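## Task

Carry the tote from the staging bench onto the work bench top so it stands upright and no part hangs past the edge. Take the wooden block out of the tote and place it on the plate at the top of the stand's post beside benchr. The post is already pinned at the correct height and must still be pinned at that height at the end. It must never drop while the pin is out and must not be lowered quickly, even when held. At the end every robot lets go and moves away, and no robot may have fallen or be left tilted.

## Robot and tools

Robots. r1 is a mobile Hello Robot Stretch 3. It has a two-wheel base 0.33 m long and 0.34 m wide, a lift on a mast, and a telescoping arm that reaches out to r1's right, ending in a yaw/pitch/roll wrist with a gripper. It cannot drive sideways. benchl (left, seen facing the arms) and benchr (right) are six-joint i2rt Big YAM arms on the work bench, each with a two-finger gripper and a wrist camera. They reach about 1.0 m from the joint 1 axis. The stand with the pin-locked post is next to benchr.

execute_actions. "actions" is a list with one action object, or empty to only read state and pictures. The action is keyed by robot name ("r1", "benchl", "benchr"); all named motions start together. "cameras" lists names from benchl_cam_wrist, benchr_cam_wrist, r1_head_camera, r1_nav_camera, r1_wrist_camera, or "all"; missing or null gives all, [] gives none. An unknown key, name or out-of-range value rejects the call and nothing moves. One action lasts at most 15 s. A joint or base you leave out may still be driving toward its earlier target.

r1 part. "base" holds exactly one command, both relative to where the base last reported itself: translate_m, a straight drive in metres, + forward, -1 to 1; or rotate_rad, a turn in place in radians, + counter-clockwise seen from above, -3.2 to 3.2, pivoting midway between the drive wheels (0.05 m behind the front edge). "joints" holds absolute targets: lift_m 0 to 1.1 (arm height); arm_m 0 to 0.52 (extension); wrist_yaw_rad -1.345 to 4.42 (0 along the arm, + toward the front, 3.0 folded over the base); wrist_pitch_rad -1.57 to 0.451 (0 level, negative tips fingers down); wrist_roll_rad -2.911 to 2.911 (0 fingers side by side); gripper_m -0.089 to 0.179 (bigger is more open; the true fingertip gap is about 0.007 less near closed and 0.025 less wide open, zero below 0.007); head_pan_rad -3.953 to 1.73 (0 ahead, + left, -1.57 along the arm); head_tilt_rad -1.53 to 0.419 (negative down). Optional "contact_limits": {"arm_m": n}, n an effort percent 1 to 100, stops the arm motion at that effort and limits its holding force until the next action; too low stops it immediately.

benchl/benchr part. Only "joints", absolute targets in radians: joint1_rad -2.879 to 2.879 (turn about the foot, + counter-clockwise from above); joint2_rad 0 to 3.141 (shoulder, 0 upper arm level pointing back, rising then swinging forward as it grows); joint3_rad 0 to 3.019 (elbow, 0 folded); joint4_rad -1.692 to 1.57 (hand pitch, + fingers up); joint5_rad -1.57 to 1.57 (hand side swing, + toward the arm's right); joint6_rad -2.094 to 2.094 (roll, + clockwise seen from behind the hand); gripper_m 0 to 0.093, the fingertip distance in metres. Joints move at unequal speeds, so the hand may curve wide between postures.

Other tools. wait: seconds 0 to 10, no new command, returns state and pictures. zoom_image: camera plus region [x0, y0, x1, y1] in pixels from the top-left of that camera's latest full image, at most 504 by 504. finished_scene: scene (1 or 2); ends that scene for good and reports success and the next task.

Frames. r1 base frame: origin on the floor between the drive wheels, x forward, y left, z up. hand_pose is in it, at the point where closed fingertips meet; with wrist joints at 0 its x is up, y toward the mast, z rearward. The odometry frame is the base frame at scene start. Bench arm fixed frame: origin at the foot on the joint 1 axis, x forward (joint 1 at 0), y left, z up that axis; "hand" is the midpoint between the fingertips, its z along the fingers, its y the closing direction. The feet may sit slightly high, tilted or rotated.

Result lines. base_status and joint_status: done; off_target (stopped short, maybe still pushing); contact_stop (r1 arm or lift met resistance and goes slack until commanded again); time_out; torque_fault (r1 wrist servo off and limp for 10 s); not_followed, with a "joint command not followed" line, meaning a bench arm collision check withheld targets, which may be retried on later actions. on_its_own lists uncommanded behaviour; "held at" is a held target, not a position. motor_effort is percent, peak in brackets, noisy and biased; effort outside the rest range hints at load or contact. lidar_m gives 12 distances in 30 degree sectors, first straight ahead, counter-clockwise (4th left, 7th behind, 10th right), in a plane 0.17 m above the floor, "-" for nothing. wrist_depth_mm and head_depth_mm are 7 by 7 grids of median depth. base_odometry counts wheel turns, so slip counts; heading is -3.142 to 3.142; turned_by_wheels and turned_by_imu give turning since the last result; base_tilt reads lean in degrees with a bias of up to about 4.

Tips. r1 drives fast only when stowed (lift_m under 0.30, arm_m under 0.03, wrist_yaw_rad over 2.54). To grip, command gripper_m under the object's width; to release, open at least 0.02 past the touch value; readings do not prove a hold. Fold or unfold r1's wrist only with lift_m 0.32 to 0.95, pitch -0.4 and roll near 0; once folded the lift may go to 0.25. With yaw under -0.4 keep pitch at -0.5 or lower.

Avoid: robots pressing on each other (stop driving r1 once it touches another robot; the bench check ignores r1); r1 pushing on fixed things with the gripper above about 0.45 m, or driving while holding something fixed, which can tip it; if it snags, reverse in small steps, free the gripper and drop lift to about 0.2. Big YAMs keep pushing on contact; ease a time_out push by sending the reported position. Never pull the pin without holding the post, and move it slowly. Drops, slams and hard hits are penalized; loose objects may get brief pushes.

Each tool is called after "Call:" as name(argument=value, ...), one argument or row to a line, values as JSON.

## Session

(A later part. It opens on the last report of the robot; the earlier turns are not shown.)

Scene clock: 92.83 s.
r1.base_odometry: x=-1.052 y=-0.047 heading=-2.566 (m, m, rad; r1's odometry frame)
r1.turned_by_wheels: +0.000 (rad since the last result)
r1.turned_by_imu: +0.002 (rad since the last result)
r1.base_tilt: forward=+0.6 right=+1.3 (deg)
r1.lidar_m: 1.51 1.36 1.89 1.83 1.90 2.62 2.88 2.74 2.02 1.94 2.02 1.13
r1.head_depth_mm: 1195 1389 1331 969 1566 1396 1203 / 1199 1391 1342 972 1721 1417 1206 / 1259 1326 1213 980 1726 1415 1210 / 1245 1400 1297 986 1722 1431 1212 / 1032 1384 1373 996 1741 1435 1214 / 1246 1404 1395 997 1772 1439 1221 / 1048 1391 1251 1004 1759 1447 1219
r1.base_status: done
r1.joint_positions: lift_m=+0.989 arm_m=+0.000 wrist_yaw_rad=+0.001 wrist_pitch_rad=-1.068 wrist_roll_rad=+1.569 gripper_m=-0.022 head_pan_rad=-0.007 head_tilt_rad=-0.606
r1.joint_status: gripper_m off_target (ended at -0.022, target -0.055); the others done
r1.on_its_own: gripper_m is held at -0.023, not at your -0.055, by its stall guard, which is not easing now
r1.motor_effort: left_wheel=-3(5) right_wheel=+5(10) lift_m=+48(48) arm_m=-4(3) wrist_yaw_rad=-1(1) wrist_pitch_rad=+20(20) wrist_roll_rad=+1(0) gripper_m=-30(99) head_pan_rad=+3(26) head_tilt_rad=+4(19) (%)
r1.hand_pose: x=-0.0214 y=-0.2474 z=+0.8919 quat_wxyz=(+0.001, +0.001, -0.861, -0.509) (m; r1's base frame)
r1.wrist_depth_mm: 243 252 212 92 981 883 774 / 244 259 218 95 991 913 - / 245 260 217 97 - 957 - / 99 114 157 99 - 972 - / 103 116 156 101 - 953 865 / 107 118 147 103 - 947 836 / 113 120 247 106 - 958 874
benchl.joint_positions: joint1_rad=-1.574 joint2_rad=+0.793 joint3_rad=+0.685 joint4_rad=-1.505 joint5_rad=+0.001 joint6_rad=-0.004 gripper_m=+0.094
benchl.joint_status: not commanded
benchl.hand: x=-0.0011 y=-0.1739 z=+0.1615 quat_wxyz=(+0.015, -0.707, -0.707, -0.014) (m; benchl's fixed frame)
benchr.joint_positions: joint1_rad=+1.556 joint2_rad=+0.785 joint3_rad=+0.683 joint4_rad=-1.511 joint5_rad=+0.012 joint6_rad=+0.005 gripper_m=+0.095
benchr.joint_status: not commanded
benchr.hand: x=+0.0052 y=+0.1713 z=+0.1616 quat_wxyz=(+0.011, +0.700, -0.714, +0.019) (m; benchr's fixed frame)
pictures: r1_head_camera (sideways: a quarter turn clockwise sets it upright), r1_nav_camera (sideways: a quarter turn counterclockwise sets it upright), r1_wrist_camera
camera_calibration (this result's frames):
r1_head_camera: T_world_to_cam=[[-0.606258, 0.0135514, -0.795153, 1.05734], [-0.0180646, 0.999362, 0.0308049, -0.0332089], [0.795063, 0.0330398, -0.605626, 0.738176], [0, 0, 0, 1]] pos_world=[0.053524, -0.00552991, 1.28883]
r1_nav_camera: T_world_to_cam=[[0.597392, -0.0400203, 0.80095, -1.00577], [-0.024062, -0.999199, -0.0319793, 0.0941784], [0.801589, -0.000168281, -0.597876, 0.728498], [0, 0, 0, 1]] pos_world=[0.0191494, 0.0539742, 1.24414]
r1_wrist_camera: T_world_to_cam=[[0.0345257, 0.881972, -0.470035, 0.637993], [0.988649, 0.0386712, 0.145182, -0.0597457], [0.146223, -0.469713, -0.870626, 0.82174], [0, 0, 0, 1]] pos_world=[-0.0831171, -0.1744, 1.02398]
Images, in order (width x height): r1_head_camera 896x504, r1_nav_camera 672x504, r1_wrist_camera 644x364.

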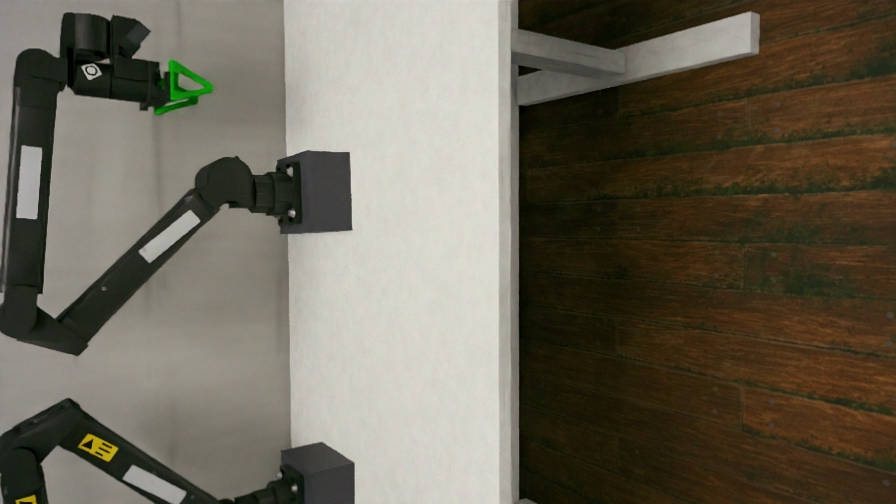

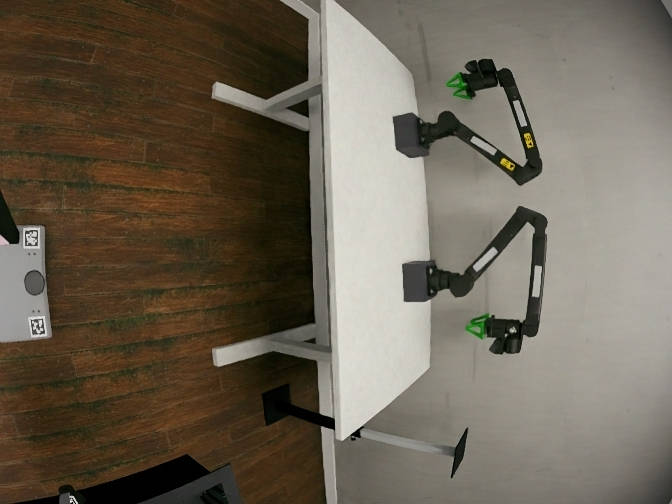

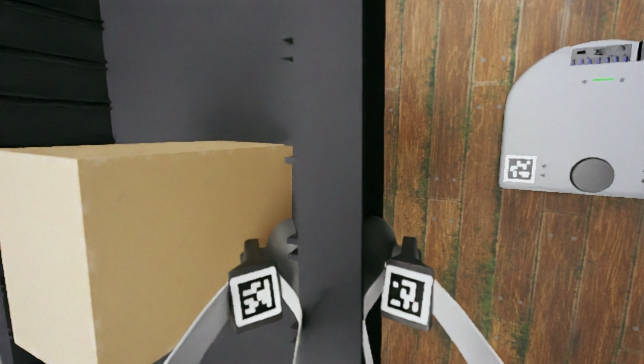

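Call:
execute_actions(
  actions=[
    {"r1":{"base":{"translate_m":0.15}}},
  ],
  cameras=[],
)

Call:
execute_actions(
  actions=[
    {"r1":{"base":{"rotate_rad":1.565},"joints":{"head_pan_rad":-1.57,"head_tilt_rad":-0.6}}},
  ],
  cameras=[],
)

Call:
execute_actions(
  actions=[
    {"r1":{"base":{"translate_m":0.14},"joints":{"arm_m":0.28}}},
  ],
  cameras=["r1_head_camera","r1_nav_camera","r1_wrist_camera"],
)

Scene clock: 97.63 s.
r1.base_odometry: x=-1.178 y=-0.129 heading=-2.566 (m, m, rad; r1's odometry frame)
r1.turned_by_wheels: +0.000 (rad since the last result)
r1.turned_by_imu: +0.000 (rad since the last result)
r1.base_tilt: forward=+0.9 right=+1.4 (deg)
r1.lidar_m: 1.35 1.25 1.89 1.82 1.90 2.61 3.02 2.75 2.01 1.94 1.91 0.99
r1.head_depth_mm: 912 1217 1320 972 811 1373 1189 / 1073 1229 1324 972 843 1419 1211 / 1123 1207 1085 984 851 1431 1209 / 1130 1196 1338 987 852 1426 1219 / 886 1263 1335 994 855 1440 1220 / 1138 1267 1347 998 860 1442 1225 / 910 1266 1338 1002 863 1432 1227
r1.base_status: done
r1.joint_positions: lift_m=+0.989 arm_m=+0.000 wrist_yaw_rad=+0.001 wrist_pitch_rad=-1.068 wrist_roll_rad=+1.569 gripper_m=-0.022 head_pan_rad=-0.007 head_tilt_rad=-0.606
r1.joint_status: not commanded
r1.on_its_own: gripper_m is held at -0.023, not at your -0.055, by its stall guard, which is not easing now
r1.motor_effort: left_wheel=-3(5) right_wheel=+5(11) lift_m=+49(48) arm_m=-3(3) wrist_yaw_rad=-2(2) wrist_pitch_rad=+20(20) wrist_roll_rad=+1(1) gripper_m=-29(30) head_pan_rad=+2(3) head_tilt_rad=+4(3) (%)
r1.hand_pose: x=-0.0214 y=-0.2474 z=+0.8919 quat_wxyz=(+0.001, +0.001, -0.861, -0.509) (m; r1's base frame)
r1.wrist_depth_mm: 245 251 214 92 963 864 795 / 244 259 218 95 - 888 - / 245 259 218 97 982 939 - / 99 114 157 99 - 936 - / 103 116 156 101 - 937 863 / 107 118 147 102 - 967 851 / 113 120 247 106 - 974 875
benchl.joint_positions: joint1_rad=-1.574 joint2_rad=+0.793 joint3_rad=+0.685 joint4_rad=-1.505 joint5_rad=+0.001 joint6_rad=-0.004 gripper_m=+0.094
benchl.joint_status: not commanded
benchl.hand: x=-0.0011 y=-0.1739 z=+0.1615 quat_wxyz=(+0.015, -0.707, -0.707, -0.014) (m; benchl's fixed frame)
benchr.joint_positions: joint1_rad=+1.556 joint2_rad=+0.785 joint3_rad=+0.683 joint4_rad=-1.511 joint5_rad=+0.012 joint6_rad=+0.005 gripper_m=+0.095
benchr.joint_status: not commanded
benchr.hand: x=+0.0052 y=+0.1713 z=+0.1616 quat_wxyz=(+0.011, +0.700, -0.714, +0.019) (m; benchr's fixed frame)
pictures: none
No camera images: the call's "cameras" was empty. Leave "cameras" out to get every camera's image.

Scene clock: 101.10 s.
r1.base_odometry: x=-1.178 y=-0.129 heading=-1.001 (m, m, rad; r1's odometry frame)
r1.turned_by_wheels: +1.565 (rad since the last result)
r1.turned_by_imu: +1.579 (rad since the last result)
r1.base_tilt: forward=+0.7 right=+1.3 (deg)
r1.lidar_m: 1.82 1.90 2.61 3.02 2.74 2.01 1.95 1.91 0.99 1.36 1.25 1.89
r1.head_depth_mm: 905 1196 1308 1013 - - - / 1121 1246 1336 993 - - - / 1124 1198 1081 981 - - - / 930 1231 1340 985 567 486 - / 900 1263 1353 987 570 486 396 / 1124 1274 1347 994 564 489 397 / 914 1275 1255 1002 508 450 398
r1.base_status: done
r1.joint_positions: lift_m=+0.989 arm_m=+0.000 wrist_yaw_rad=+0.000 wrist_pitch_rad=-1.068 wrist_roll_rad=+1.569 gripper_m=-0.022 head_pan_rad=-1.563 head_tilt_rad=-0.606
r1.joint_status: all done
r1.on_its_own: gripper_m is held at -0.023, not at your -0.055, by its stall guard, which is not easing now
r1.motor_effort: left_wheel=-4(8) right_wheel=+5(10) lift_m=+48(48) arm_m=-3(3) wrist_yaw_rad=+0(1) wrist_pitch_rad=+20(20) wrist_roll_rad=+1(1) gripper_m=-30(30) head_pan_rad=-2(28) head_tilt_rad=+4(4) (%)
r1.hand_pose: x=-0.0215 y=-0.2474 z=+0.8919 quat_wxyz=(+0.001, +0.000, -0.861, -0.509) (m; r1's base frame)
r1.wrist_depth_mm: 241 253 211 93 968 892 802 / 245 260 219 95 966 923 - / 248 261 219 97 - 967 - / 99 114 156 99 - 958 - / 103 116 155 101 - 957 847 / 108 118 146 102 - 969 871 / 113 120 248 107 - - 854
benchl.joint_positions: joint1_rad=-1.574 joint2_rad=+0.793 joint3_rad=+0.685 joint4_rad=-1.505 joint5_rad=+0.001 joint6_rad=-0.004 gripper_m=+0.094
benchl.joint_status: not commanded
benchl.hand: x=-0.0011 y=-0.1739 z=+0.1615 quat_wxyz=(+0.015, -0.707, -0.707, -0.014) (m; benchl's fixed frame)
benchr.joint_positions: joint1_rad=+1.556 joint2_rad=+0.785 joint3_rad=+0.683 joint4_rad=-1.511 joint5_rad=+0.012 joint6_rad=+0.005 gripper_m=+0.095
benchr.joint_status: not commanded
benchr.hand: x=+0.0052 y=+0.1713 z=+0.1616 quat_wxyz=(+0.011, +0.700, -0.714, +0.019) (m; benchr's fixed frame)
pictures: none
No camera images: the call's "cameras" was empty. Leave "cameras" out to get every camera's image.

Scene clock: 104.37 s.
r1.base_odometry: x=-1.103 y=-0.247 heading=-1.001 (m, m, rad; r1's odometry frame)
r1.turned_by_wheels: +0.000 (rad since the last result)
r1.turned_by_imu: +0.000 (rad since the last result)
r1.base_tilt: forward=+0.6 right=+1.2 (deg)
r1.lidar_m: 1.68 1.75 2.42 3.09 2.94 2.16 2.09 1.92 1.05 1.36 1.16 1.74
r1.head_depth_mm: 1121 1180 1136 617 810 1408 1208 / 1123 - - 604 814 1421 1208 / 918 965 - 605 793 1425 1216 / 1103 1264 1347 723 796 1430 1207 / 1091 1263 1355 757 802 1424 1217 / 938 1247 1165 683 834 1440 1222 / 1145 1248 1102 1002 864 1441 1227
r1.base_status: done
r1.joint_positions: lift_m=+0.989 arm_m=+0.280 wrist_yaw_rad=+0.000 wrist_pitch_rad=-1.068 wrist_roll_rad=+1.569 gripper_m=-0.022 head_pan_rad=-1.563 head_tilt_rad=-0.606
r1.joint_status: all done
r1.on_its_own: gripper_m is held at -0.023, not at your -0.055, by its stall guard, which is not easing now
r1.motor_effort: left_wheel=-3(4) right_wheel=+4(11) lift_m=+48(49) arm_m=+3(4) wrist_yaw_rad=+0(0) wrist_pitch_rad=+20(20) wrist_roll_rad=+0(1) gripper_m=-30(29) head_pan_rad=-1(2) head_tilt_rad=+3(4) (%)
r1.hand_pose: x=-0.0215 y=-0.5267 z=+0.8918 quat_wxyz=(+0.001, +0.000, -0.860, -0.510) (m; r1's base frame)
r1.wrist_depth_mm: 246 251 213 93 965 882 785 / 245 259 219 95 990 883 822 / 246 264 221 97 - 950 836 / 99 115 156 100 - 942 832 / 103 116 155 101 - 953 857 / 108 118 147 103 - 986 851 / 113 119 247 106 - 960 898
benchl.joint_positions: joint1_rad=-1.574 joint2_rad=+0.793 joint3_rad=+0.685 joint4_rad=-1.505 joint5_rad=+0.001 joint6_rad=-0.004 gripper_m=+0.094
benchl.joint_status: not commanded
benchl.hand: x=-0.0011 y=-0.1739 z=+0.1615 quat_wxyz=(+0.015, -0.707, -0.707, -0.014) (m; benchl's fixed frame)
benchr.joint_positions: joint1_rad=+1.556 joint2_rad=+0.785 joint3_rad=+0.683 joint4_rad=-1.511 joint5_rad=+0.012 joint6_rad=+0.005 gripper_m=+0.095
benchr.joint_status: not commanded
benchr.hand: x=+0.0052 y=+0.1713 z=+0.1616 quat_wxyz=(+0.011, +0.700, -0.714, +0.019) (m; benchr's fixed frame)
pictures: r1_head_camera (sideways: a quarter turn clockwise sets it upright), r1_nav_camera (sideways: a quarter turn counterclockwise sets it upright), r1_wrist_camera
camera_calibration (this result's frames):
r1_head_camera: T_world_to_cam=[[0.00448092, 0.606262, -0.795253, 1.05374], [0.99898, 0.0330188, 0.0308007, -0.0394075], [0.0449316, -0.79458, -0.605495, 0.742581], [0, 0, 0, 1]] pos_world=[0.00128024, -0.0475035, 1.28884]
r1_nav_camera: T_world_to_cam=[[-0.0310795, -0.597791, 0.801049, -1.00207], [-0.999447, 0.00910536, -0.0319821, 0.100132], [0.0118248, -0.8016, -0.597744, 0.733144], [0, 0, 0, 1]] pos_world=[0.0602635, -0.0122499, 1.24414]
r1_wrist_camera: T_world_to_cam=[[0.0353472, 0.882264, -0.469426, 0.883915], [0.988685, 0.0376495, 0.145207, -0.0494004], [0.145785, -0.469247, -0.87095, 0.691032], [0, 0, 0, 1]] pos_world=[-0.0831443, -0.453722, 1.02396]
Images, in order (width x height): r1_head_camera 896x504, r1_nav_camera 672x504, r1_wrist_camera 644x364.

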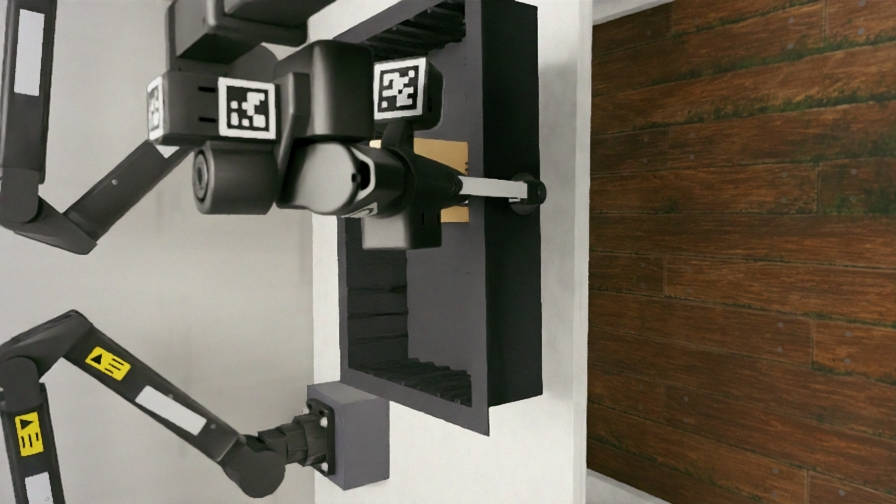

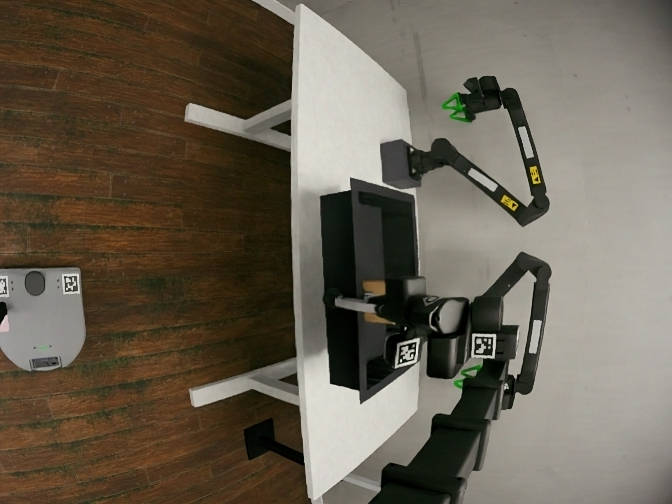

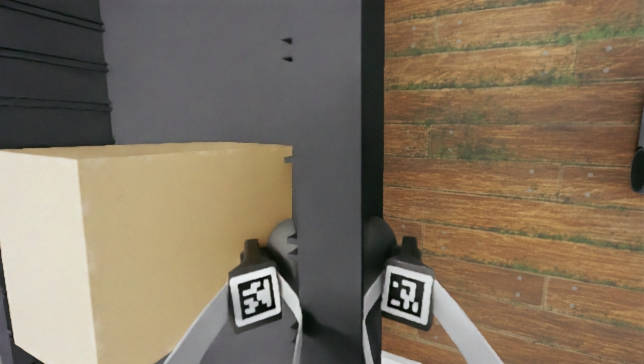

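Call:
execute_actions(
  actions=[
    {"r1":{"joints":{"arm_m":0.36}}},
  ],
  cameras=[],
)

Call:
execute_actions(
  actions=[
    {"r1":{"joints":{"lift_m":0.9}}},
  ],
  cameras=["r1_head_camera","r1_nav_camera","r1_wrist_camera"],
)

Scene clock: 107.47 s.
r1.base_odometry: x=-1.103 y=-0.247 heading=-1.001 (m, m, rad; r1's odometry frame)
r1.turned_by_wheels: +0.000 (rad since the last result)
r1.turned_by_imu: +0.000 (rad since the last result)
r1.base_tilt: forward=+0.6 right=+1.2 (deg)
r1.lidar_m: 1.68 1.75 2.41 3.09 2.93 2.16 2.08 1.91 1.05 1.36 1.16 1.74
r1.head_depth_mm: 1123 - 819 692 837 1420 1200 / 1121 - - 692 843 1413 1210 / 918 - - 696 845 1421 1210 / 1105 1261 1338 697 851 1430 1214 / 1094 1264 889 700 856 1434 1216 / 933 1250 1146 890 862 1443 1222 / 1153 1240 1109 1003 863 1445 1233
r1.base_status: not commanded
r1.joint_positions: lift_m=+0.989 arm_m=+0.360 wrist_yaw_rad=+0.000 wrist_pitch_rad=-1.068 wrist_roll_rad=+1.569 gripper_m=-0.022 head_pan_rad=-1.563 head_tilt_rad=-0.606
r1.joint_status: all done
r1.on_its_own: gripper_m is held at -0.023, not at your -0.055, by its stall guard, which is not easing now
r1.motor_effort: left_wheel=-4(4) right_wheel=+5(5) lift_m=+48(48) arm_m=+4(4) wrist_yaw_rad=-1(0) wrist_pitch_rad=+20(20) wrist_roll_rad=+1(1) gripper_m=-30(30) head_pan_rad=-2(2) head_tilt_rad=+3(3) (%)
r1.hand_pose: x=-0.0215 y=-0.6067 z=+0.8918 quat_wxyz=(+0.001, +0.000, -0.860, -0.510) (m; r1's base frame)
r1.wrist_depth_mm: 244 252 214 93 287 879 790 / 246 258 218 95 296 896 791 / 246 259 220 97 301 918 821 / 99 114 157 100 315 927 829 / 103 116 155 101 323 988 865 / 107 118 147 102 - 961 865 / 113 120 247 106 340 967 878
benchl.joint_positions: joint1_rad=-1.574 joint2_rad=+0.793 joint3_rad=+0.685 joint4_rad=-1.505 joint5_rad=+0.001 joint6_rad=-0.004 gripper_m=+0.094
benchl.joint_status: not commanded
benchl.hand: x=-0.0011 y=-0.1739 z=+0.1615 quat_wxyz=(+0.015, -0.707, -0.707, -0.014) (m; benchl's fixed frame)
benchr.joint_positions: joint1_rad=+1.556 joint2_rad=+0.785 joint3_rad=+0.683 joint4_rad=-1.511 joint5_rad=+0.012 joint6_rad=+0.005 gripper_m=+0.095
benchr.joint_status: not commanded
benchr.hand: x=+0.0052 y=+0.1713 z=+0.1616 quat_wxyz=(+0.011, +0.700, -0.714, +0.019) (m; benchr's fixed frame)
pictures: none
No camera images: the call's "cameras" was empty. Leave "cameras" out to get every camera's image.

Scene clock: 109.13 s.
r1.base_odometry: x=-1.103 y=-0.247 heading=-1.001 (m, m, rad; r1's odometry frame)
r1.turned_by_wheels: +0.000 (rad since the last result)
r1.turned_by_imu: +0.000 (rad since the last result)
r1.base_tilt: forward=+0.7 right=+1.3 (deg)
r1.lidar_m: 1.68 1.74 2.42 3.08 2.94 2.16 2.08 1.91 1.05 1.36 1.16 1.74
r1.head_depth_mm: 1124 1217 1329 - 1555 1413 1198 / 1122 1190 - 831 788 1429 1205 / 919 1251 - 752 797 1428 1212 / 1107 1259 1343 896 796 1432 1212 / 1090 1262 1341 874 804 1422 1221 / 935 1248 1234 959 864 1430 1225 / 1156 1241 1111 1002 865 1452 1227
r1.base_status: not commanded
r1.joint_positions: lift_m=+0.900 arm_m=+0.360 wrist_yaw_rad=+0.000 wrist_pitch_rad=-1.068 wrist_roll_rad=+1.569 gripper_m=-0.022 head_pan_rad=-1.563 head_tilt_rad=-0.606
r1.joint_status: all done
r1.on_its_own: gripper_m is held at -0.023, not at your -0.055, by its stall guard, which is not easing now
r1.motor_effort: left_wheel=-4(3) right_wheel=+4(5) lift_m=+28(42) arm_m=+4(4) wrist_yaw_rad=+0(0) wrist_pitch_rad=+20(20) wrist_roll_rad=+1(1) gripper_m=-31(29) head_pan_rad=-2(2) head_tilt_rad=+4(4) (%)
r1.hand_pose: x=-0.0215 y=-0.6067 z=+0.8026 quat_wxyz=(+0.001, +0.000, -0.861, -0.509) (m; r1's base frame)
r1.wrist_depth_mm: 246 248 213 92 211 811 719 / 246 259 219 95 215 837 739 / 245 261 220 97 219 833 738 / 99 114 157 99 226 877 761 / 103 116 156 101 915 866 771 / 108 118 147 102 - 869 802 / 113 120 248 106 242 896 799
benchl.joint_positions: joint1_rad=-1.574 joint2_rad=+0.793 joint3_rad=+0.685 joint4_rad=-1.505 joint5_rad=+0.001 joint6_rad=-0.004 gripper_m=+0.094
benchl.joint_status: not commanded
benchl.hand: x=-0.0011 y=-0.1739 z=+0.1615 quat_wxyz=(+0.015, -0.707, -0.707, -0.014) (m; benchl's fixed frame)
benchr.joint_positions: joint1_rad=+1.556 joint2_rad=+0.785 joint3_rad=+0.683 joint4_rad=-1.511 joint5_rad=+0.012 joint6_rad=+0.005 gripper_m=+0.095
benchr.joint_status: not commanded
benchr.hand: x=+0.0052 y=+0.1713 z=+0.1616 quat_wxyz=(+0.011, +0.700, -0.714, +0.019) (m; benchr's fixed frame)
pictures: r1_head_camera (sideways: a quarter turn clockwise sets it upright), r1_nav_camera (sideways: a quarter turn counterclockwise sets it upright), r1_wrist_camera
camera_calibration (this result's frames):
r1_head_camera: T_world_to_cam=[[0.00448113, 0.606262, -0.795253, 1.05374], [0.99898, 0.0330184, 0.0308007, -0.0394075], [0.0449313, -0.79458, -0.605495, 0.742581], [0, 0, 0, 1]] pos_world=[0.00128022, -0.0475035, 1.28884]
r1_nav_camera: T_world_to_cam=[[-0.0310797, -0.597791, 0.801049, -1.00207], [-0.999447, 0.00910572, -0.0319821, 0.100132], [0.0118245, -0.8016, -0.597744, 0.733144], [0, 0, 0, 1]] pos_world=[0.0602635, -0.0122499, 1.24414]
r1_wrist_camera: T_world_to_cam=[[0.0353473, 0.88218, -0.469584, 0.912724], [0.988685, 0.0376754, 0.1452, -0.0334101], [0.145784, -0.469403, -0.870866, 0.575604], [0, 0, 0, 1]] pos_world=[-0.0831443, -0.533738, 0.934726]
Images, in order (width x height): r1_head_camera 896x504, r1_nav_camera 672x504, r1_wrist_camera 644x364.

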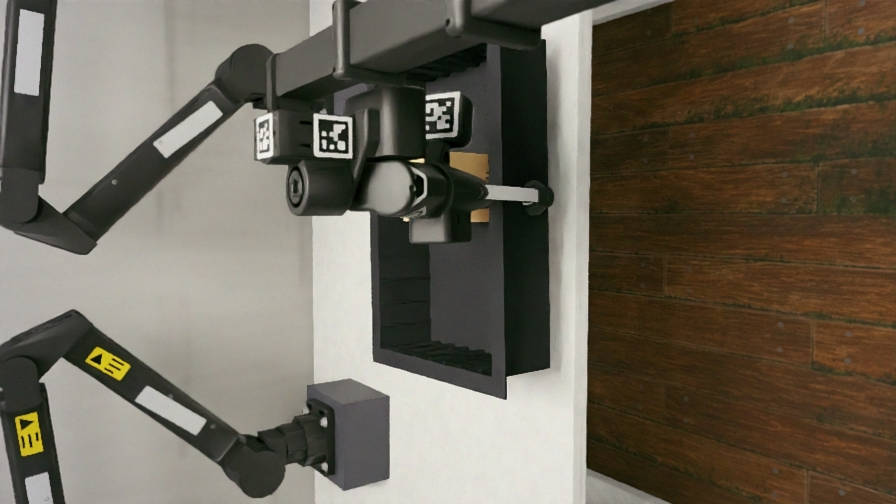

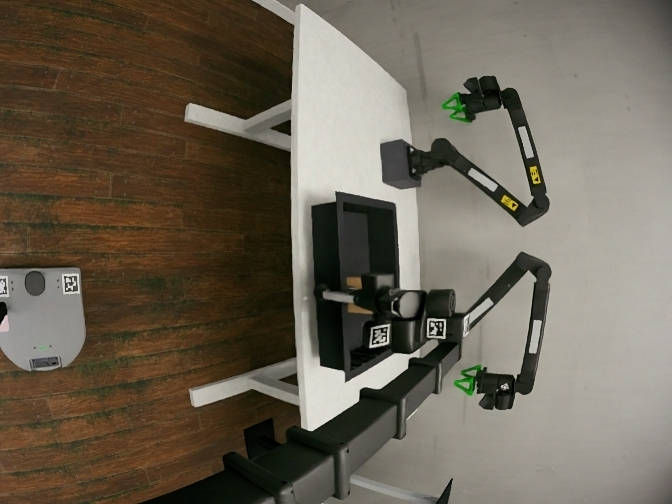

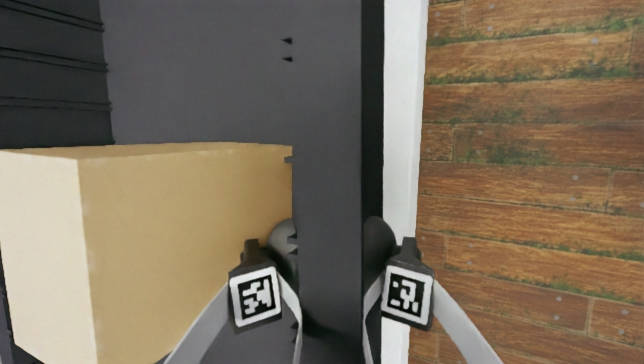

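Call:
execute_actions(
  actions=[
    {"r1":{"joints":{"arm_m":0.395}}},
  ],
  cameras=[],
)

Call:
execute_actions(
  actions=[
    {"r1":{"joints":{"lift_m":0.88}}},
  ],
  cameras=["r1_head_camera","r1_wrist_camera"],
)

Scene clock: 111.17 s.
r1.base_odometry: x=-1.103 y=-0.247 heading=-1.001 (m, m, rad; r1's odometry frame)
r1.turned_by_wheels: +0.000 (rad since the last result)
r1.turned_by_imu: +0.000 (rad since the last result)
r1.base_tilt: forward=+0.7 right=+1.4 (deg)
r1.lidar_m: 1.68 1.75 2.42 3.10 2.92 2.16 2.09 1.91 1.05 1.36 1.16 1.75
r1.head_depth_mm: 1118 1214 1351 - 1546 1404 1196 / 1124 1195 - 859 813 1420 1201 / 917 1251 - 755 820 1420 1214 / 1105 1260 1347 872 823 1422 1219 / 1096 1266 1347 876 828 1426 1219 / 935 1249 1237 962 862 1436 1223 / 1147 1238 1109 1003 865 1450 1233
r1.base_status: not commanded
r1.joint_positions: lift_m=+0.900 arm_m=+0.395 wrist_yaw_rad=+0.000 wrist_pitch_rad=-1.068 wrist_roll_rad=+1.569 gripper_m=-0.022 head_pan_rad=-1.563 head_tilt_rad=-0.606
r1.joint_status: all done
r1.on_its_own: gripper_m is held at -0.023, not at your -0.055, by its stall guard, which is not easing now
r1.motor_effort: left_wheel=-4(4) right_wheel=+5(5) lift_m=+28(28) arm_m=+3(3) wrist_yaw_rad=+0(0) wrist_pitch_rad=+20(20) wrist_roll_rad=+1(1) gripper_m=-30(30) head_pan_rad=-2(2) head_tilt_rad=+3(3) (%)
r1.hand_pose: x=-0.0215 y=-0.6417 z=+0.8026 quat_wxyz=(+0.001, +0.000, -0.861, -0.509) (m; r1's base frame)
r1.wrist_depth_mm: 245 252 213 93 201 754 718 / 246 261 218 95 204 790 752 / 247 263 219 97 208 835 730 / 99 114 157 99 212 835 745 / 103 116 156 101 215 845 772 / 107 118 147 103 - 897 814 / 113 119 248 106 226 877 821
benchl.joint_positions: joint1_rad=-1.574 joint2_rad=+0.793 joint3_rad=+0.685 joint4_rad=-1.505 joint5_rad=+0.001 joint6_rad=-0.004 gripper_m=+0.094
benchl.joint_status: not commanded
benchl.hand: x=-0.0011 y=-0.1739 z=+0.1615 quat_wxyz=(+0.015, -0.707, -0.707, -0.014) (m; benchl's fixed frame)
benchr.joint_positions: joint1_rad=+1.556 joint2_rad=+0.785 joint3_rad=+0.683 joint4_rad=-1.511 joint5_rad=+0.012 joint6_rad=+0.005 gripper_m=+0.095
benchr.joint_status: not commanded
benchr.hand: x=+0.0052 y=+0.1713 z=+0.1616 quat_wxyz=(+0.011, +0.700, -0.714, +0.019) (m; benchr's fixed frame)
pictures: none
No camera images: the call's "cameras" was empty. Leave "cameras" out to get every camera's image.

Scene clock: 112.10 s.
r1.base_odometry: x=-1.103 y=-0.247 heading=-1.001 (m, m, rad; r1's odometry frame)
r1.turned_by_wheels: +0.000 (rad since the last result)
r1.turned_by_imu: +0.000 (rad since the last result)
r1.base_tilt: forward=+0.6 right=+1.4 (deg)
r1.lidar_m: 1.68 1.75 2.42 3.03 2.92 2.15 2.09 1.91 1.05 1.36 1.15 1.74
r1.head_depth_mm: 1121 1230 1332 - 1577 1405 1198 / 1125 1188 - 751 813 1416 1196 / 911 1259 - 751 810 1423 1204 / 1101 1254 1348 906 798 1430 1216 / 1087 1258 1353 908 802 1432 1213 / 931 1259 1236 993 863 1437 1231 / 1148 1236 1114 999 866 1438 1231
r1.base_status: not commanded
r1.joint_positions: lift_m=+0.880 arm_m=+0.395 wrist_yaw_rad=+0.000 wrist_pitch_rad=-1.068 wrist_roll_rad=+1.569 gripper_m=-0.022 head_pan_rad=-1.563 head_tilt_rad=-0.606
r1.joint_status: all done
r1.on_its_own: gripper_m is held at -0.023, not at your -0.055, by its stall guard, which is not easing now
r1.motor_effort: left_wheel=-3(3) right_wheel=+5(5) lift_m=+28(28) arm_m=+4(4) wrist_yaw_rad=+0(0) wrist_pitch_rad=+20(20) wrist_roll_rad=+1(1) gripper_m=-30(29) head_pan_rad=-2(1) head_tilt_rad=+4(4) (%)
r1.hand_pose: x=-0.0215 y=-0.6417 z=+0.7825 quat_wxyz=(+0.001, +0.000, -0.860, -0.509) (m; r1's base frame)
r1.wrist_depth_mm: 244 252 213 93 181 772 691 / 244 259 219 95 186 802 708 / 247 261 218 97 190 792 737 / 99 114 156 100 194 811 738 / 103 116 156 101 196 839 764 / 108 118 147 103 - 877 768 / 114 120 251 107 205 882 785
benchl.joint_positions: joint1_rad=-1.574 joint2_rad=+0.793 joint3_rad=+0.685 joint4_rad=-1.505 joint5_rad=+0.001 joint6_rad=-0.004 gripper_m=+0.094
benchl.joint_status: not commanded
benchl.hand: x=-0.0011 y=-0.1739 z=+0.1615 quat_wxyz=(+0.015, -0.707, -0.707, -0.014) (m; benchl's fixed frame)
benchr.joint_positions: joint1_rad=+1.556 joint2_rad=+0.785 joint3_rad=+0.683 joint4_rad=-1.511 joint5_rad=+0.012 joint6_rad=+0.005 gripper_m=+0.095
benchr.joint_status: not commanded
benchr.hand: x=+0.0052 y=+0.1713 z=+0.1616 quat_wxyz=(+0.011, +0.700, -0.714, +0.019) (m; benchr's fixed frame)
pictures: r1_head_camera (sideways: a quarter turn clockwise sets it upright), r1_wrist_camera
camera_calibration (this result's frames):
r1_head_camera: T_world_to_cam=[[0.00448106, 0.606261, -0.795253, 1.05374], [0.99898, 0.0330185, 0.0308007, -0.0394075], [0.0449314, -0.79458, -0.605495, 0.742581], [0, 0, 0, 1]] pos_world=[0.00128023, -0.0475035, 1.28884]
r1_wrist_camera: T_world_to_cam=[[0.0353473, 0.882202, -0.469542, 0.934178], [0.988685, 0.0376685, 0.145202, -0.0291916], [0.145785, -0.469362, -0.870888, 0.541793], [0, 0, 0, 1]] pos_world=[-0.0831443, -0.568737, 0.914716]
Images, in order (width x height): r1_head_camera 896x504, r1_wrist_camera 644x364.

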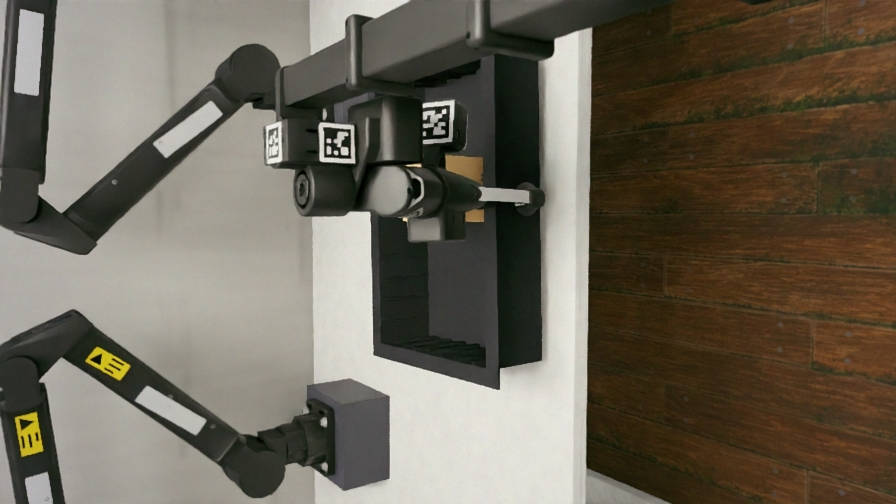

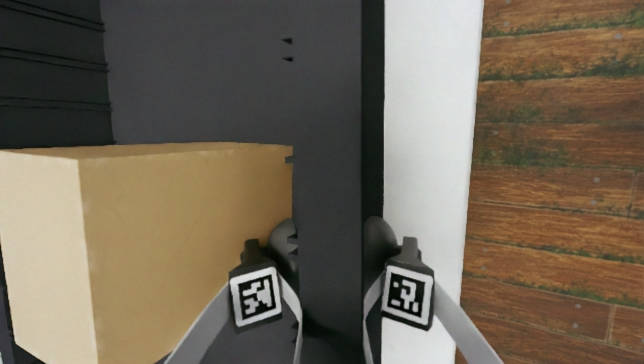

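Call:
execute_actions(
  actions=[
    {"r1":{"joints":{"lift_m":0.855}}},
  ],
  cameras=["r1_head_camera","r1_wrist_camera"],
)

Scene clock: 114.70 s.
r1.base_odometry: x=-1.103 y=-0.247 heading=-1.001 (m, m, rad; r1's odometry frame)
r1.turned_by_wheels: +0.000 (rad since the last result)
r1.turned_by_imu: +0.000 (rad since the last result)
r1.base_tilt: forward=+0.6 right=+1.3 (deg)
r1.lidar_m: 1.68 1.75 2.40 3.11 2.93 2.16 2.08 1.92 1.05 1.36 1.16 1.74
r1.head_depth_mm: 1117 1223 1330 - 1568 1413 1200 / 1120 1190 1079 889 797 1410 1208 / 917 1261 1363 - 796 1429 1208 / 1103 1261 1344 946 796 1425 1211 / 1099 1267 1353 935 803 1440 1218 / 936 1259 1236 998 862 1435 1218 / 1147 1230 1112 1001 865 1445 1228
r1.base_status: not commanded
r1.joint_positions: lift_m=+0.856 arm_m=+0.395 wrist_yaw_rad=+0.000 wrist_pitch_rad=-1.057 wrist_roll_rad=+1.569 gripper_m=-0.020 head_pan_rad=-1.563 head_tilt_rad=-0.606
r1.joint_status: lift_m contact_stop (moved -0.024 of -0.025)
r1.on_its_own: gripper_m is held at -0.020, not at your -0.055, by its stall guard, which is still easing; lift_m is slack since a contact_stop, until your next command for it
r1.motor_effort: left_wheel=-3(4) right_wheel=+5(5) lift_m=+32(33) arm_m=+3(3) wrist_yaw_rad=-1(0) wrist_pitch_rad=+17(21) wrist_roll_rad=+1(1) gripper_m=-6(30) head_pan_rad=-1(2) head_tilt_rad=+4(4) (%)
r1.hand_pose: x=-0.0215 y=-0.6445 z=+0.7594 quat_wxyz=(+0.001, +0.000, -0.863, -0.504) (m; r1's base frame)
r1.wrist_depth_mm: 245 251 210 94 162 754 708 / 248 260 218 96 166 749 690 / 250 258 218 98 169 762 699 / 99 115 158 101 173 789 713 / 102 117 153 102 175 810 732 / 106 118 148 103 174 830 743 / 112 120 242 107 186 850 772
benchl.joint_positions: joint1_rad=-1.574 joint2_rad=+0.793 joint3_rad=+0.685 joint4_rad=-1.505 joint5_rad=+0.001 joint6_rad=-0.004 gripper_m=+0.094
benchl.joint_status: not commanded
benchl.hand: x=-0.0011 y=-0.1739 z=+0.1615 quat_wxyz=(+0.015, -0.707, -0.707, -0.014) (m; benchl's fixed frame)
benchr.joint_positions: joint1_rad=+1.556 joint2_rad=+0.785 joint3_rad=+0.683 joint4_rad=-1.511 joint5_rad=+0.012 joint6_rad=+0.005 gripper_m=+0.095
benchr.joint_status: not commanded
benchr.hand: x=+0.0052 y=+0.1713 z=+0.1616 quat_wxyz=(+0.011, +0.700, -0.714, +0.019) (m; benchr's fixed frame)
pictures: r1_head_camera (sideways: a quarter turn clockwise sets it upright), r1_wrist_camera
camera_calibration (this result's frames):
r1_head_camera: T_world_to_cam=[[0.00448674, 0.606079, -0.795392, 1.05392], [0.99898, 0.0330186, 0.0307949, -0.0394], [0.0449269, -0.794719, -0.605313, 0.742344], [0, 0, 0, 1]] pos_world=[0.00127991, -0.0475065, 1.28885]
r1_wrist_camera: T_world_to_cam=[[0.0353387, 0.876726, -0.479689, 0.929877], [0.988685, 0.0393503, 0.144757, -0.0243028], [0.145788, -0.479377, -0.865415, 0.509723], [0, 0, 0, 1]] pos_world=[-0.0831442, -0.569942, 0.890692]
Images, in order (width x height): r1_head_camera 896x504, r1_wrist_camera 644x364.

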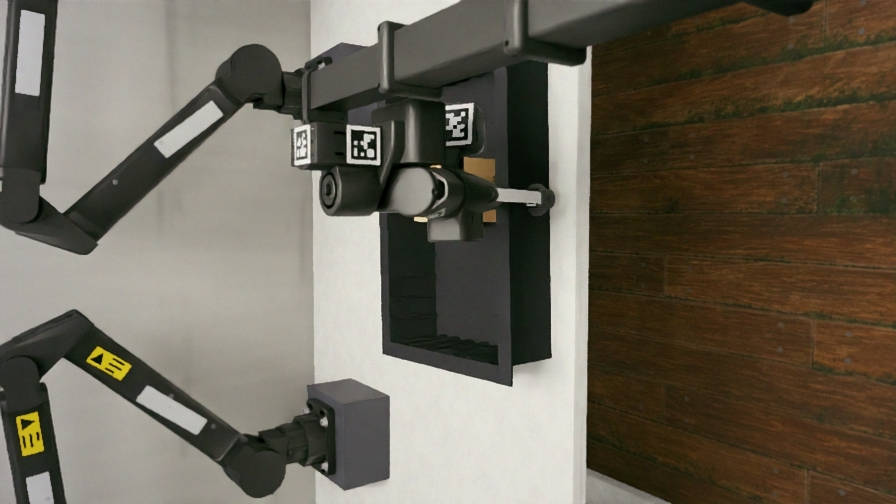

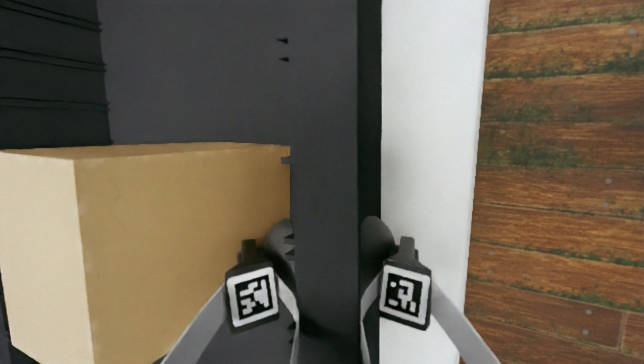

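Call:
execute_actions(
  actions=[
    {"r1":{"joints":{"gripper_m":0.07,"lift_m":0.86}}},
  ],
  cameras=["r1_wrist_camera"],
)

Call:
execute_actions(
  actions=[
    {"r1":{"joints":{"lift_m":0.98,"wrist_pitch_rad":-1.3}}},
  ],
  cameras=["r1_wrist_camera"],
)

Call:
execute_actions(
  actions=[
    {"r1":{"joints":{"arm_m":0.0,"lift_m":1.0}}},
  ],
  cameras=["r1_head_camera","r1_nav_camera"],
)

Scene clock: 117.43 s.
r1.base_odometry: x=-1.103 y=-0.247 heading=-1.001 (m, m, rad; r1's odometry frame)
r1.turned_by_wheels: +0.000 (rad since the last result)
r1.turned_by_imu: +0.000 (rad since the last result)
r1.base_tilt: forward=+0.8 right=+1.3 (deg)
r1.lidar_m: 1.68 1.75 2.42 3.09 2.93 2.16 2.08 1.91 1.05 1.36 1.16 1.74
r1.head_depth_mm: 1120 1223 1327 - 1574 1409 1203 / 1123 1186 1076 897 810 1428 1207 / 914 1250 1348 - 808 1428 1210 / 1107 1257 1347 961 810 1423 1210 / 1089 1267 1342 949 815 1430 1216 / 933 1236 1238 998 862 1437 1217 / 1152 1233 1112 1005 866 1442 1220
r1.base_status: not commanded
r1.joint_positions: lift_m=+0.860 arm_m=+0.395 wrist_yaw_rad=+0.000 wrist_pitch_rad=-1.017 wrist_roll_rad=+1.569 gripper_m=+0.070 head_pan_rad=-1.563 head_tilt_rad=-0.606
r1.joint_status: all done
r1.motor_effort: left_wheel=-3(3) right_wheel=+3(4) lift_m=+43(49) arm_m=+2(3) wrist_yaw_rad=+0(0) wrist_pitch_rad=+5(19) wrist_roll_rad=+1(1) gripper_m=+1(98) head_pan_rad=-2(2) head_tilt_rad=+3(4) (%)
r1.hand_pose: x=-0.0215 y=-0.6538 z=+0.7676 quat_wxyz=(+0.001, +0.000, -0.873, -0.487) (m; r1's base frame)
r1.wrist_depth_mm: 247 277 232 101 167 157 696 / 246 282 238 103 170 161 676 / 252 285 238 106 173 761 708 / 122 139 173 108 177 786 732 / 126 142 177 112 178 791 738 / 130 143 246 114 - 827 728 / 259 285 270 117 188 834 754
benchl.joint_positions: joint1_rad=-1.574 joint2_rad=+0.793 joint3_rad=+0.685 joint4_rad=-1.505 joint5_rad=+0.001 joint6_rad=-0.004 gripper_m=+0.094
benchl.joint_status: not commanded
benchl.hand: x=-0.0011 y=-0.1739 z=+0.1615 quat_wxyz=(+0.015, -0.707, -0.707, -0.014) (m; benchl's fixed frame)
benchr.joint_positions: joint1_rad=+1.556 joint2_rad=+0.785 joint3_rad=+0.683 joint4_rad=-1.511 joint5_rad=+0.012 joint6_rad=+0.005 gripper_m=+0.095
benchr.joint_status: not commanded
benchr.hand: x=+0.0052 y=+0.1713 z=+0.1616 quat_wxyz=(+0.011, +0.700, -0.714, +0.019) (m; benchr's fixed frame)
pictures: r1_wrist_camera
camera_calibration (this result's frames):
r1_wrist_camera: T_world_to_cam=[[0.0353139, 0.856918, -0.514241, 0.955528], [0.988684, 0.0451128, 0.143069, -0.0200609], [0.145798, -0.513475, -0.845628, 0.474865], [0, 0, 0, 1]] pos_world=[-0.0831437, -0.574073, 0.895801]
Images, in order (width x height): r1_wrist_camera 644x364.

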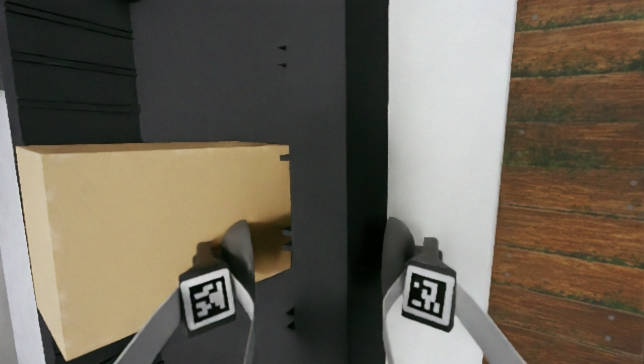

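Scene clock: 119.37 s.
r1.base_odometry: x=-1.103 y=-0.247 heading=-1.001 (m, m, rad; r1's odometry frame)
r1.turned_by_wheels: +0.000 (rad since the last result)
r1.turned_by_imu: +0.000 (rad since the last result)
r1.base_tilt: forward=+0.6 right=+1.3 (deg)
r1.lidar_m: 1.68 1.75 2.41 3.10 2.94 2.16 2.09 1.90 1.05 1.36 1.16 1.74
r1.head_depth_mm: 1118 1193 1176 933 834 1413 1198 / 1126 994 1080 934 784 1420 1205 / 917 937 - 806 782 1426 1209 / 1101 1265 1355 945 784 1422 1214 / 1089 1264 1346 944 785 1436 1212 / 935 1256 1235 997 855 1444 1221 / 1146 1231 1115 1005 862 1442 1230
r1.base_status: not commanded
r1.joint_positions: lift_m=+0.980 arm_m=+0.395 wrist_yaw_rad=+0.000 wrist_pitch_rad=-1.298 wrist_roll_rad=+1.569 gripper_m=+0.070 head_pan_rad=-1.563 head_tilt_rad=-0.606
r1.joint_status: all done
r1.motor_effort: left_wheel=-2(3) right_wheel=+3(4) lift_m=+43(46) arm_m=+1(3) wrist_yaw_rad=+0(0) wrist_pitch_rad=-1(12) wrist_roll_rad=+1(1) gripper_m=+0(5) head_pan_rad=-2(2) head_tilt_rad=+3(3) (%)
r1.hand_pose: x=-0.0215 y=-0.5855 z=+0.8650 quat_wxyz=(+0.001, +0.000, -0.797, -0.605) (m; r1's base frame)
r1.wrist_depth_mm: 286 327 307 279 966 897 824 / 288 340 314 286 993 919 856 / 291 339 318 292 - 942 - / 297 212 231 301 - 936 905 / 301 219 232 312 - - 904 / 315 357 337 316 - 991 953 / 384 360 355 327 - - 945
benchl.joint_positions: joint1_rad=-1.574 joint2_rad=+0.793 joint3_rad=+0.685 joint4_rad=-1.505 joint5_rad=+0.001 joint6_rad=-0.004 gripper_m=+0.094
benchl.joint_status: not commanded
benchl.hand: x=-0.0011 y=-0.1739 z=+0.1615 quat_wxyz=(+0.015, -0.707, -0.707, -0.014) (m; benchl's fixed frame)
benchr.joint_positions: joint1_rad=+1.556 joint2_rad=+0.785 joint3_rad=+0.683 joint4_rad=-1.511 joint5_rad=+0.012 joint6_rad=+0.005 gripper_m=+0.095
benchr.joint_status: not commanded
benchr.hand: x=+0.0052 y=+0.1713 z=+0.1616 quat_wxyz=(+0.011, +0.700, -0.714, +0.019) (m; benchr's fixed frame)
pictures: r1_wrist_camera
camera_calibration (this result's frames):
r1_wrist_camera: T_world_to_cam=[[0.035532, 0.965834, -0.256712, 0.788168], [0.988685, 0.00348742, 0.149966, -0.0674089], [0.145738, -0.259136, -0.954782, 0.835649], [0, 0, 0, 1]] pos_world=[-0.0831449, -0.544458, 1.0103]
Images, in order (width x height): r1_wrist_camera 644x364.

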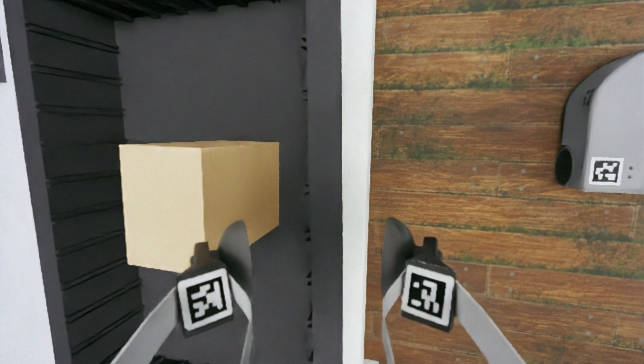

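Scene clock: 123.47 s.
r1.base_odometry: x=-1.103 y=-0.247 heading=-1.001 (m, m, rad; r1's odometry frame)
r1.turned_by_wheels: +0.000 (rad since the last result)
r1.turned_by_imu: +0.000 (rad since the last result)
r1.base_tilt: forward=+0.6 right=+1.4 (deg)
r1.lidar_m: 1.68 1.75 2.41 3.09 2.93 2.16 2.09 1.91 1.06 1.36 1.16 1.74
r1.head_depth_mm: 1116 1230 1292 1009 - - - / 1121 1194 1084 939 - - - / 913 1250 1330 804 - - - / 1101 1261 1343 946 787 1437 - / 1095 1263 1341 948 789 1432 1217 / 938 1247 1242 999 861 1439 1230 / 1157 1235 1112 1003 864 1457 1224
r1.base_status: not commanded
r1.joint_positions: lift_m=+1.000 arm_m=+0.000 wrist_yaw_rad=+0.000 wrist_pitch_rad=-1.299 wrist_roll_rad=+1.569 gripper_m=+0.070 head_pan_rad=-1.563 head_tilt_rad=-0.606
r1.joint_status: all done
r1.motor_effort: left_wheel=-3(3) right_wheel=+3(3) lift_m=+42(43) arm_m=-3(2) wrist_yaw_rad=+0(1) wrist_pitch_rad=+0(1) wrist_roll_rad=+1(0) gripper_m=+0(0) head_pan_rad=-2(2) head_tilt_rad=+3(3) (%)
r1.hand_pose: x=-0.0215 y=-0.1906 z=+0.8850 quat_wxyz=(+0.001, +0.000, -0.796, -0.605) (m; r1's base frame)
r1.wrist_depth_mm: 413 - - - 964 941 870 / 417 - - - - - 896 / 426 - - - - - 858 / 435 - - - - 987 926 / 426 - - - - - 920 / 441 - - - - - 957 / 478 - - - - 990 912
benchl.joint_positions: joint1_rad=-1.574 joint2_rad=+0.793 joint3_rad=+0.685 joint4_rad=-1.505 joint5_rad=+0.001 joint6_rad=-0.004 gripper_m=+0.094
benchl.joint_status: not commanded
benchl.hand: x=-0.0011 y=-0.1739 z=+0.1615 quat_wxyz=(+0.015, -0.707, -0.707, -0.014) (m; benchl's fixed frame)
benchr.joint_positions: joint1_rad=+1.556 joint2_rad=+0.785 joint3_rad=+0.683 joint4_rad=-1.511 joint5_rad=+0.012 joint6_rad=+0.005 gripper_m=+0.095
benchr.joint_status: not commanded
benchr.hand: x=+0.0052 y=+0.1713 z=+0.1616 quat_wxyz=(+0.011, +0.700, -0.714, +0.019) (m; benchr's fixed frame)
pictures: r1_head_camera (sideways: a quarter turn clockwise sets it upright), r1_nav_camera (sideways: a quarter turn counterclockwise sets it upright)
camera_calibration (this result's frames):
r1_head_camera: T_world_to_cam=[[0.0044871, 0.606061, -0.795406, 1.05394], [0.99898, 0.0330189, 0.0307943, -0.0393992], [0.0449267, -0.794733, -0.605294, 0.74232], [0, 0, 0, 1]] pos_world=[0.0012799, -0.0475068, 1.28885]
r1_nav_camera: T_world_to_cam=[[-0.0310857, -0.597589, 0.8012, -1.00226], [-0.999447, 0.00910491, -0.0319864, 0.100137], [0.0118198, -0.801751, -0.597541, 0.73288], [0, 0, 0, 1]] pos_world=[0.0602635, -0.0122649, 1.24414]
Images, in order (width x height): r1_head_camera 896x504, r1_nav_camera 672x504.

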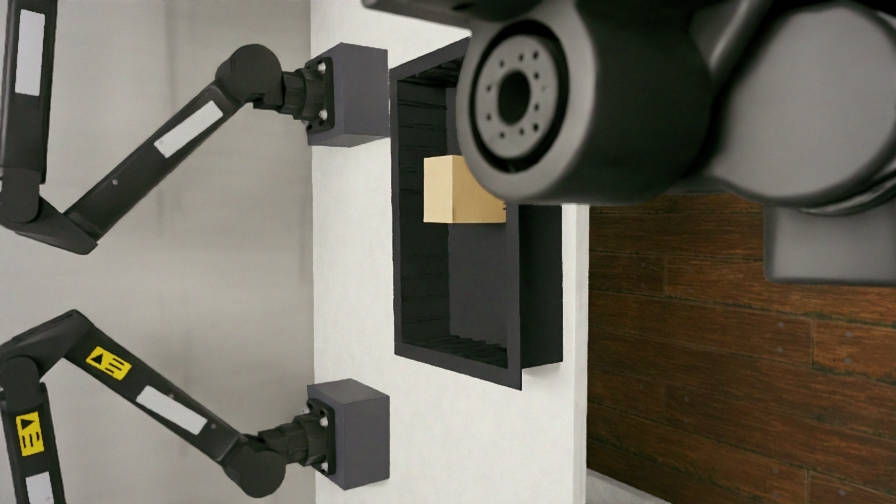

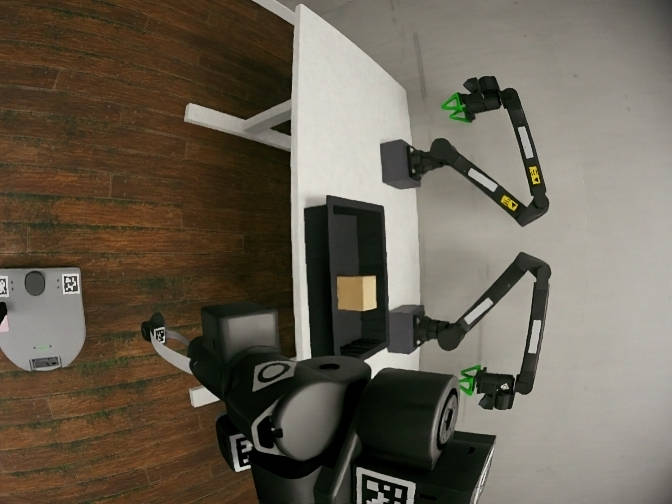

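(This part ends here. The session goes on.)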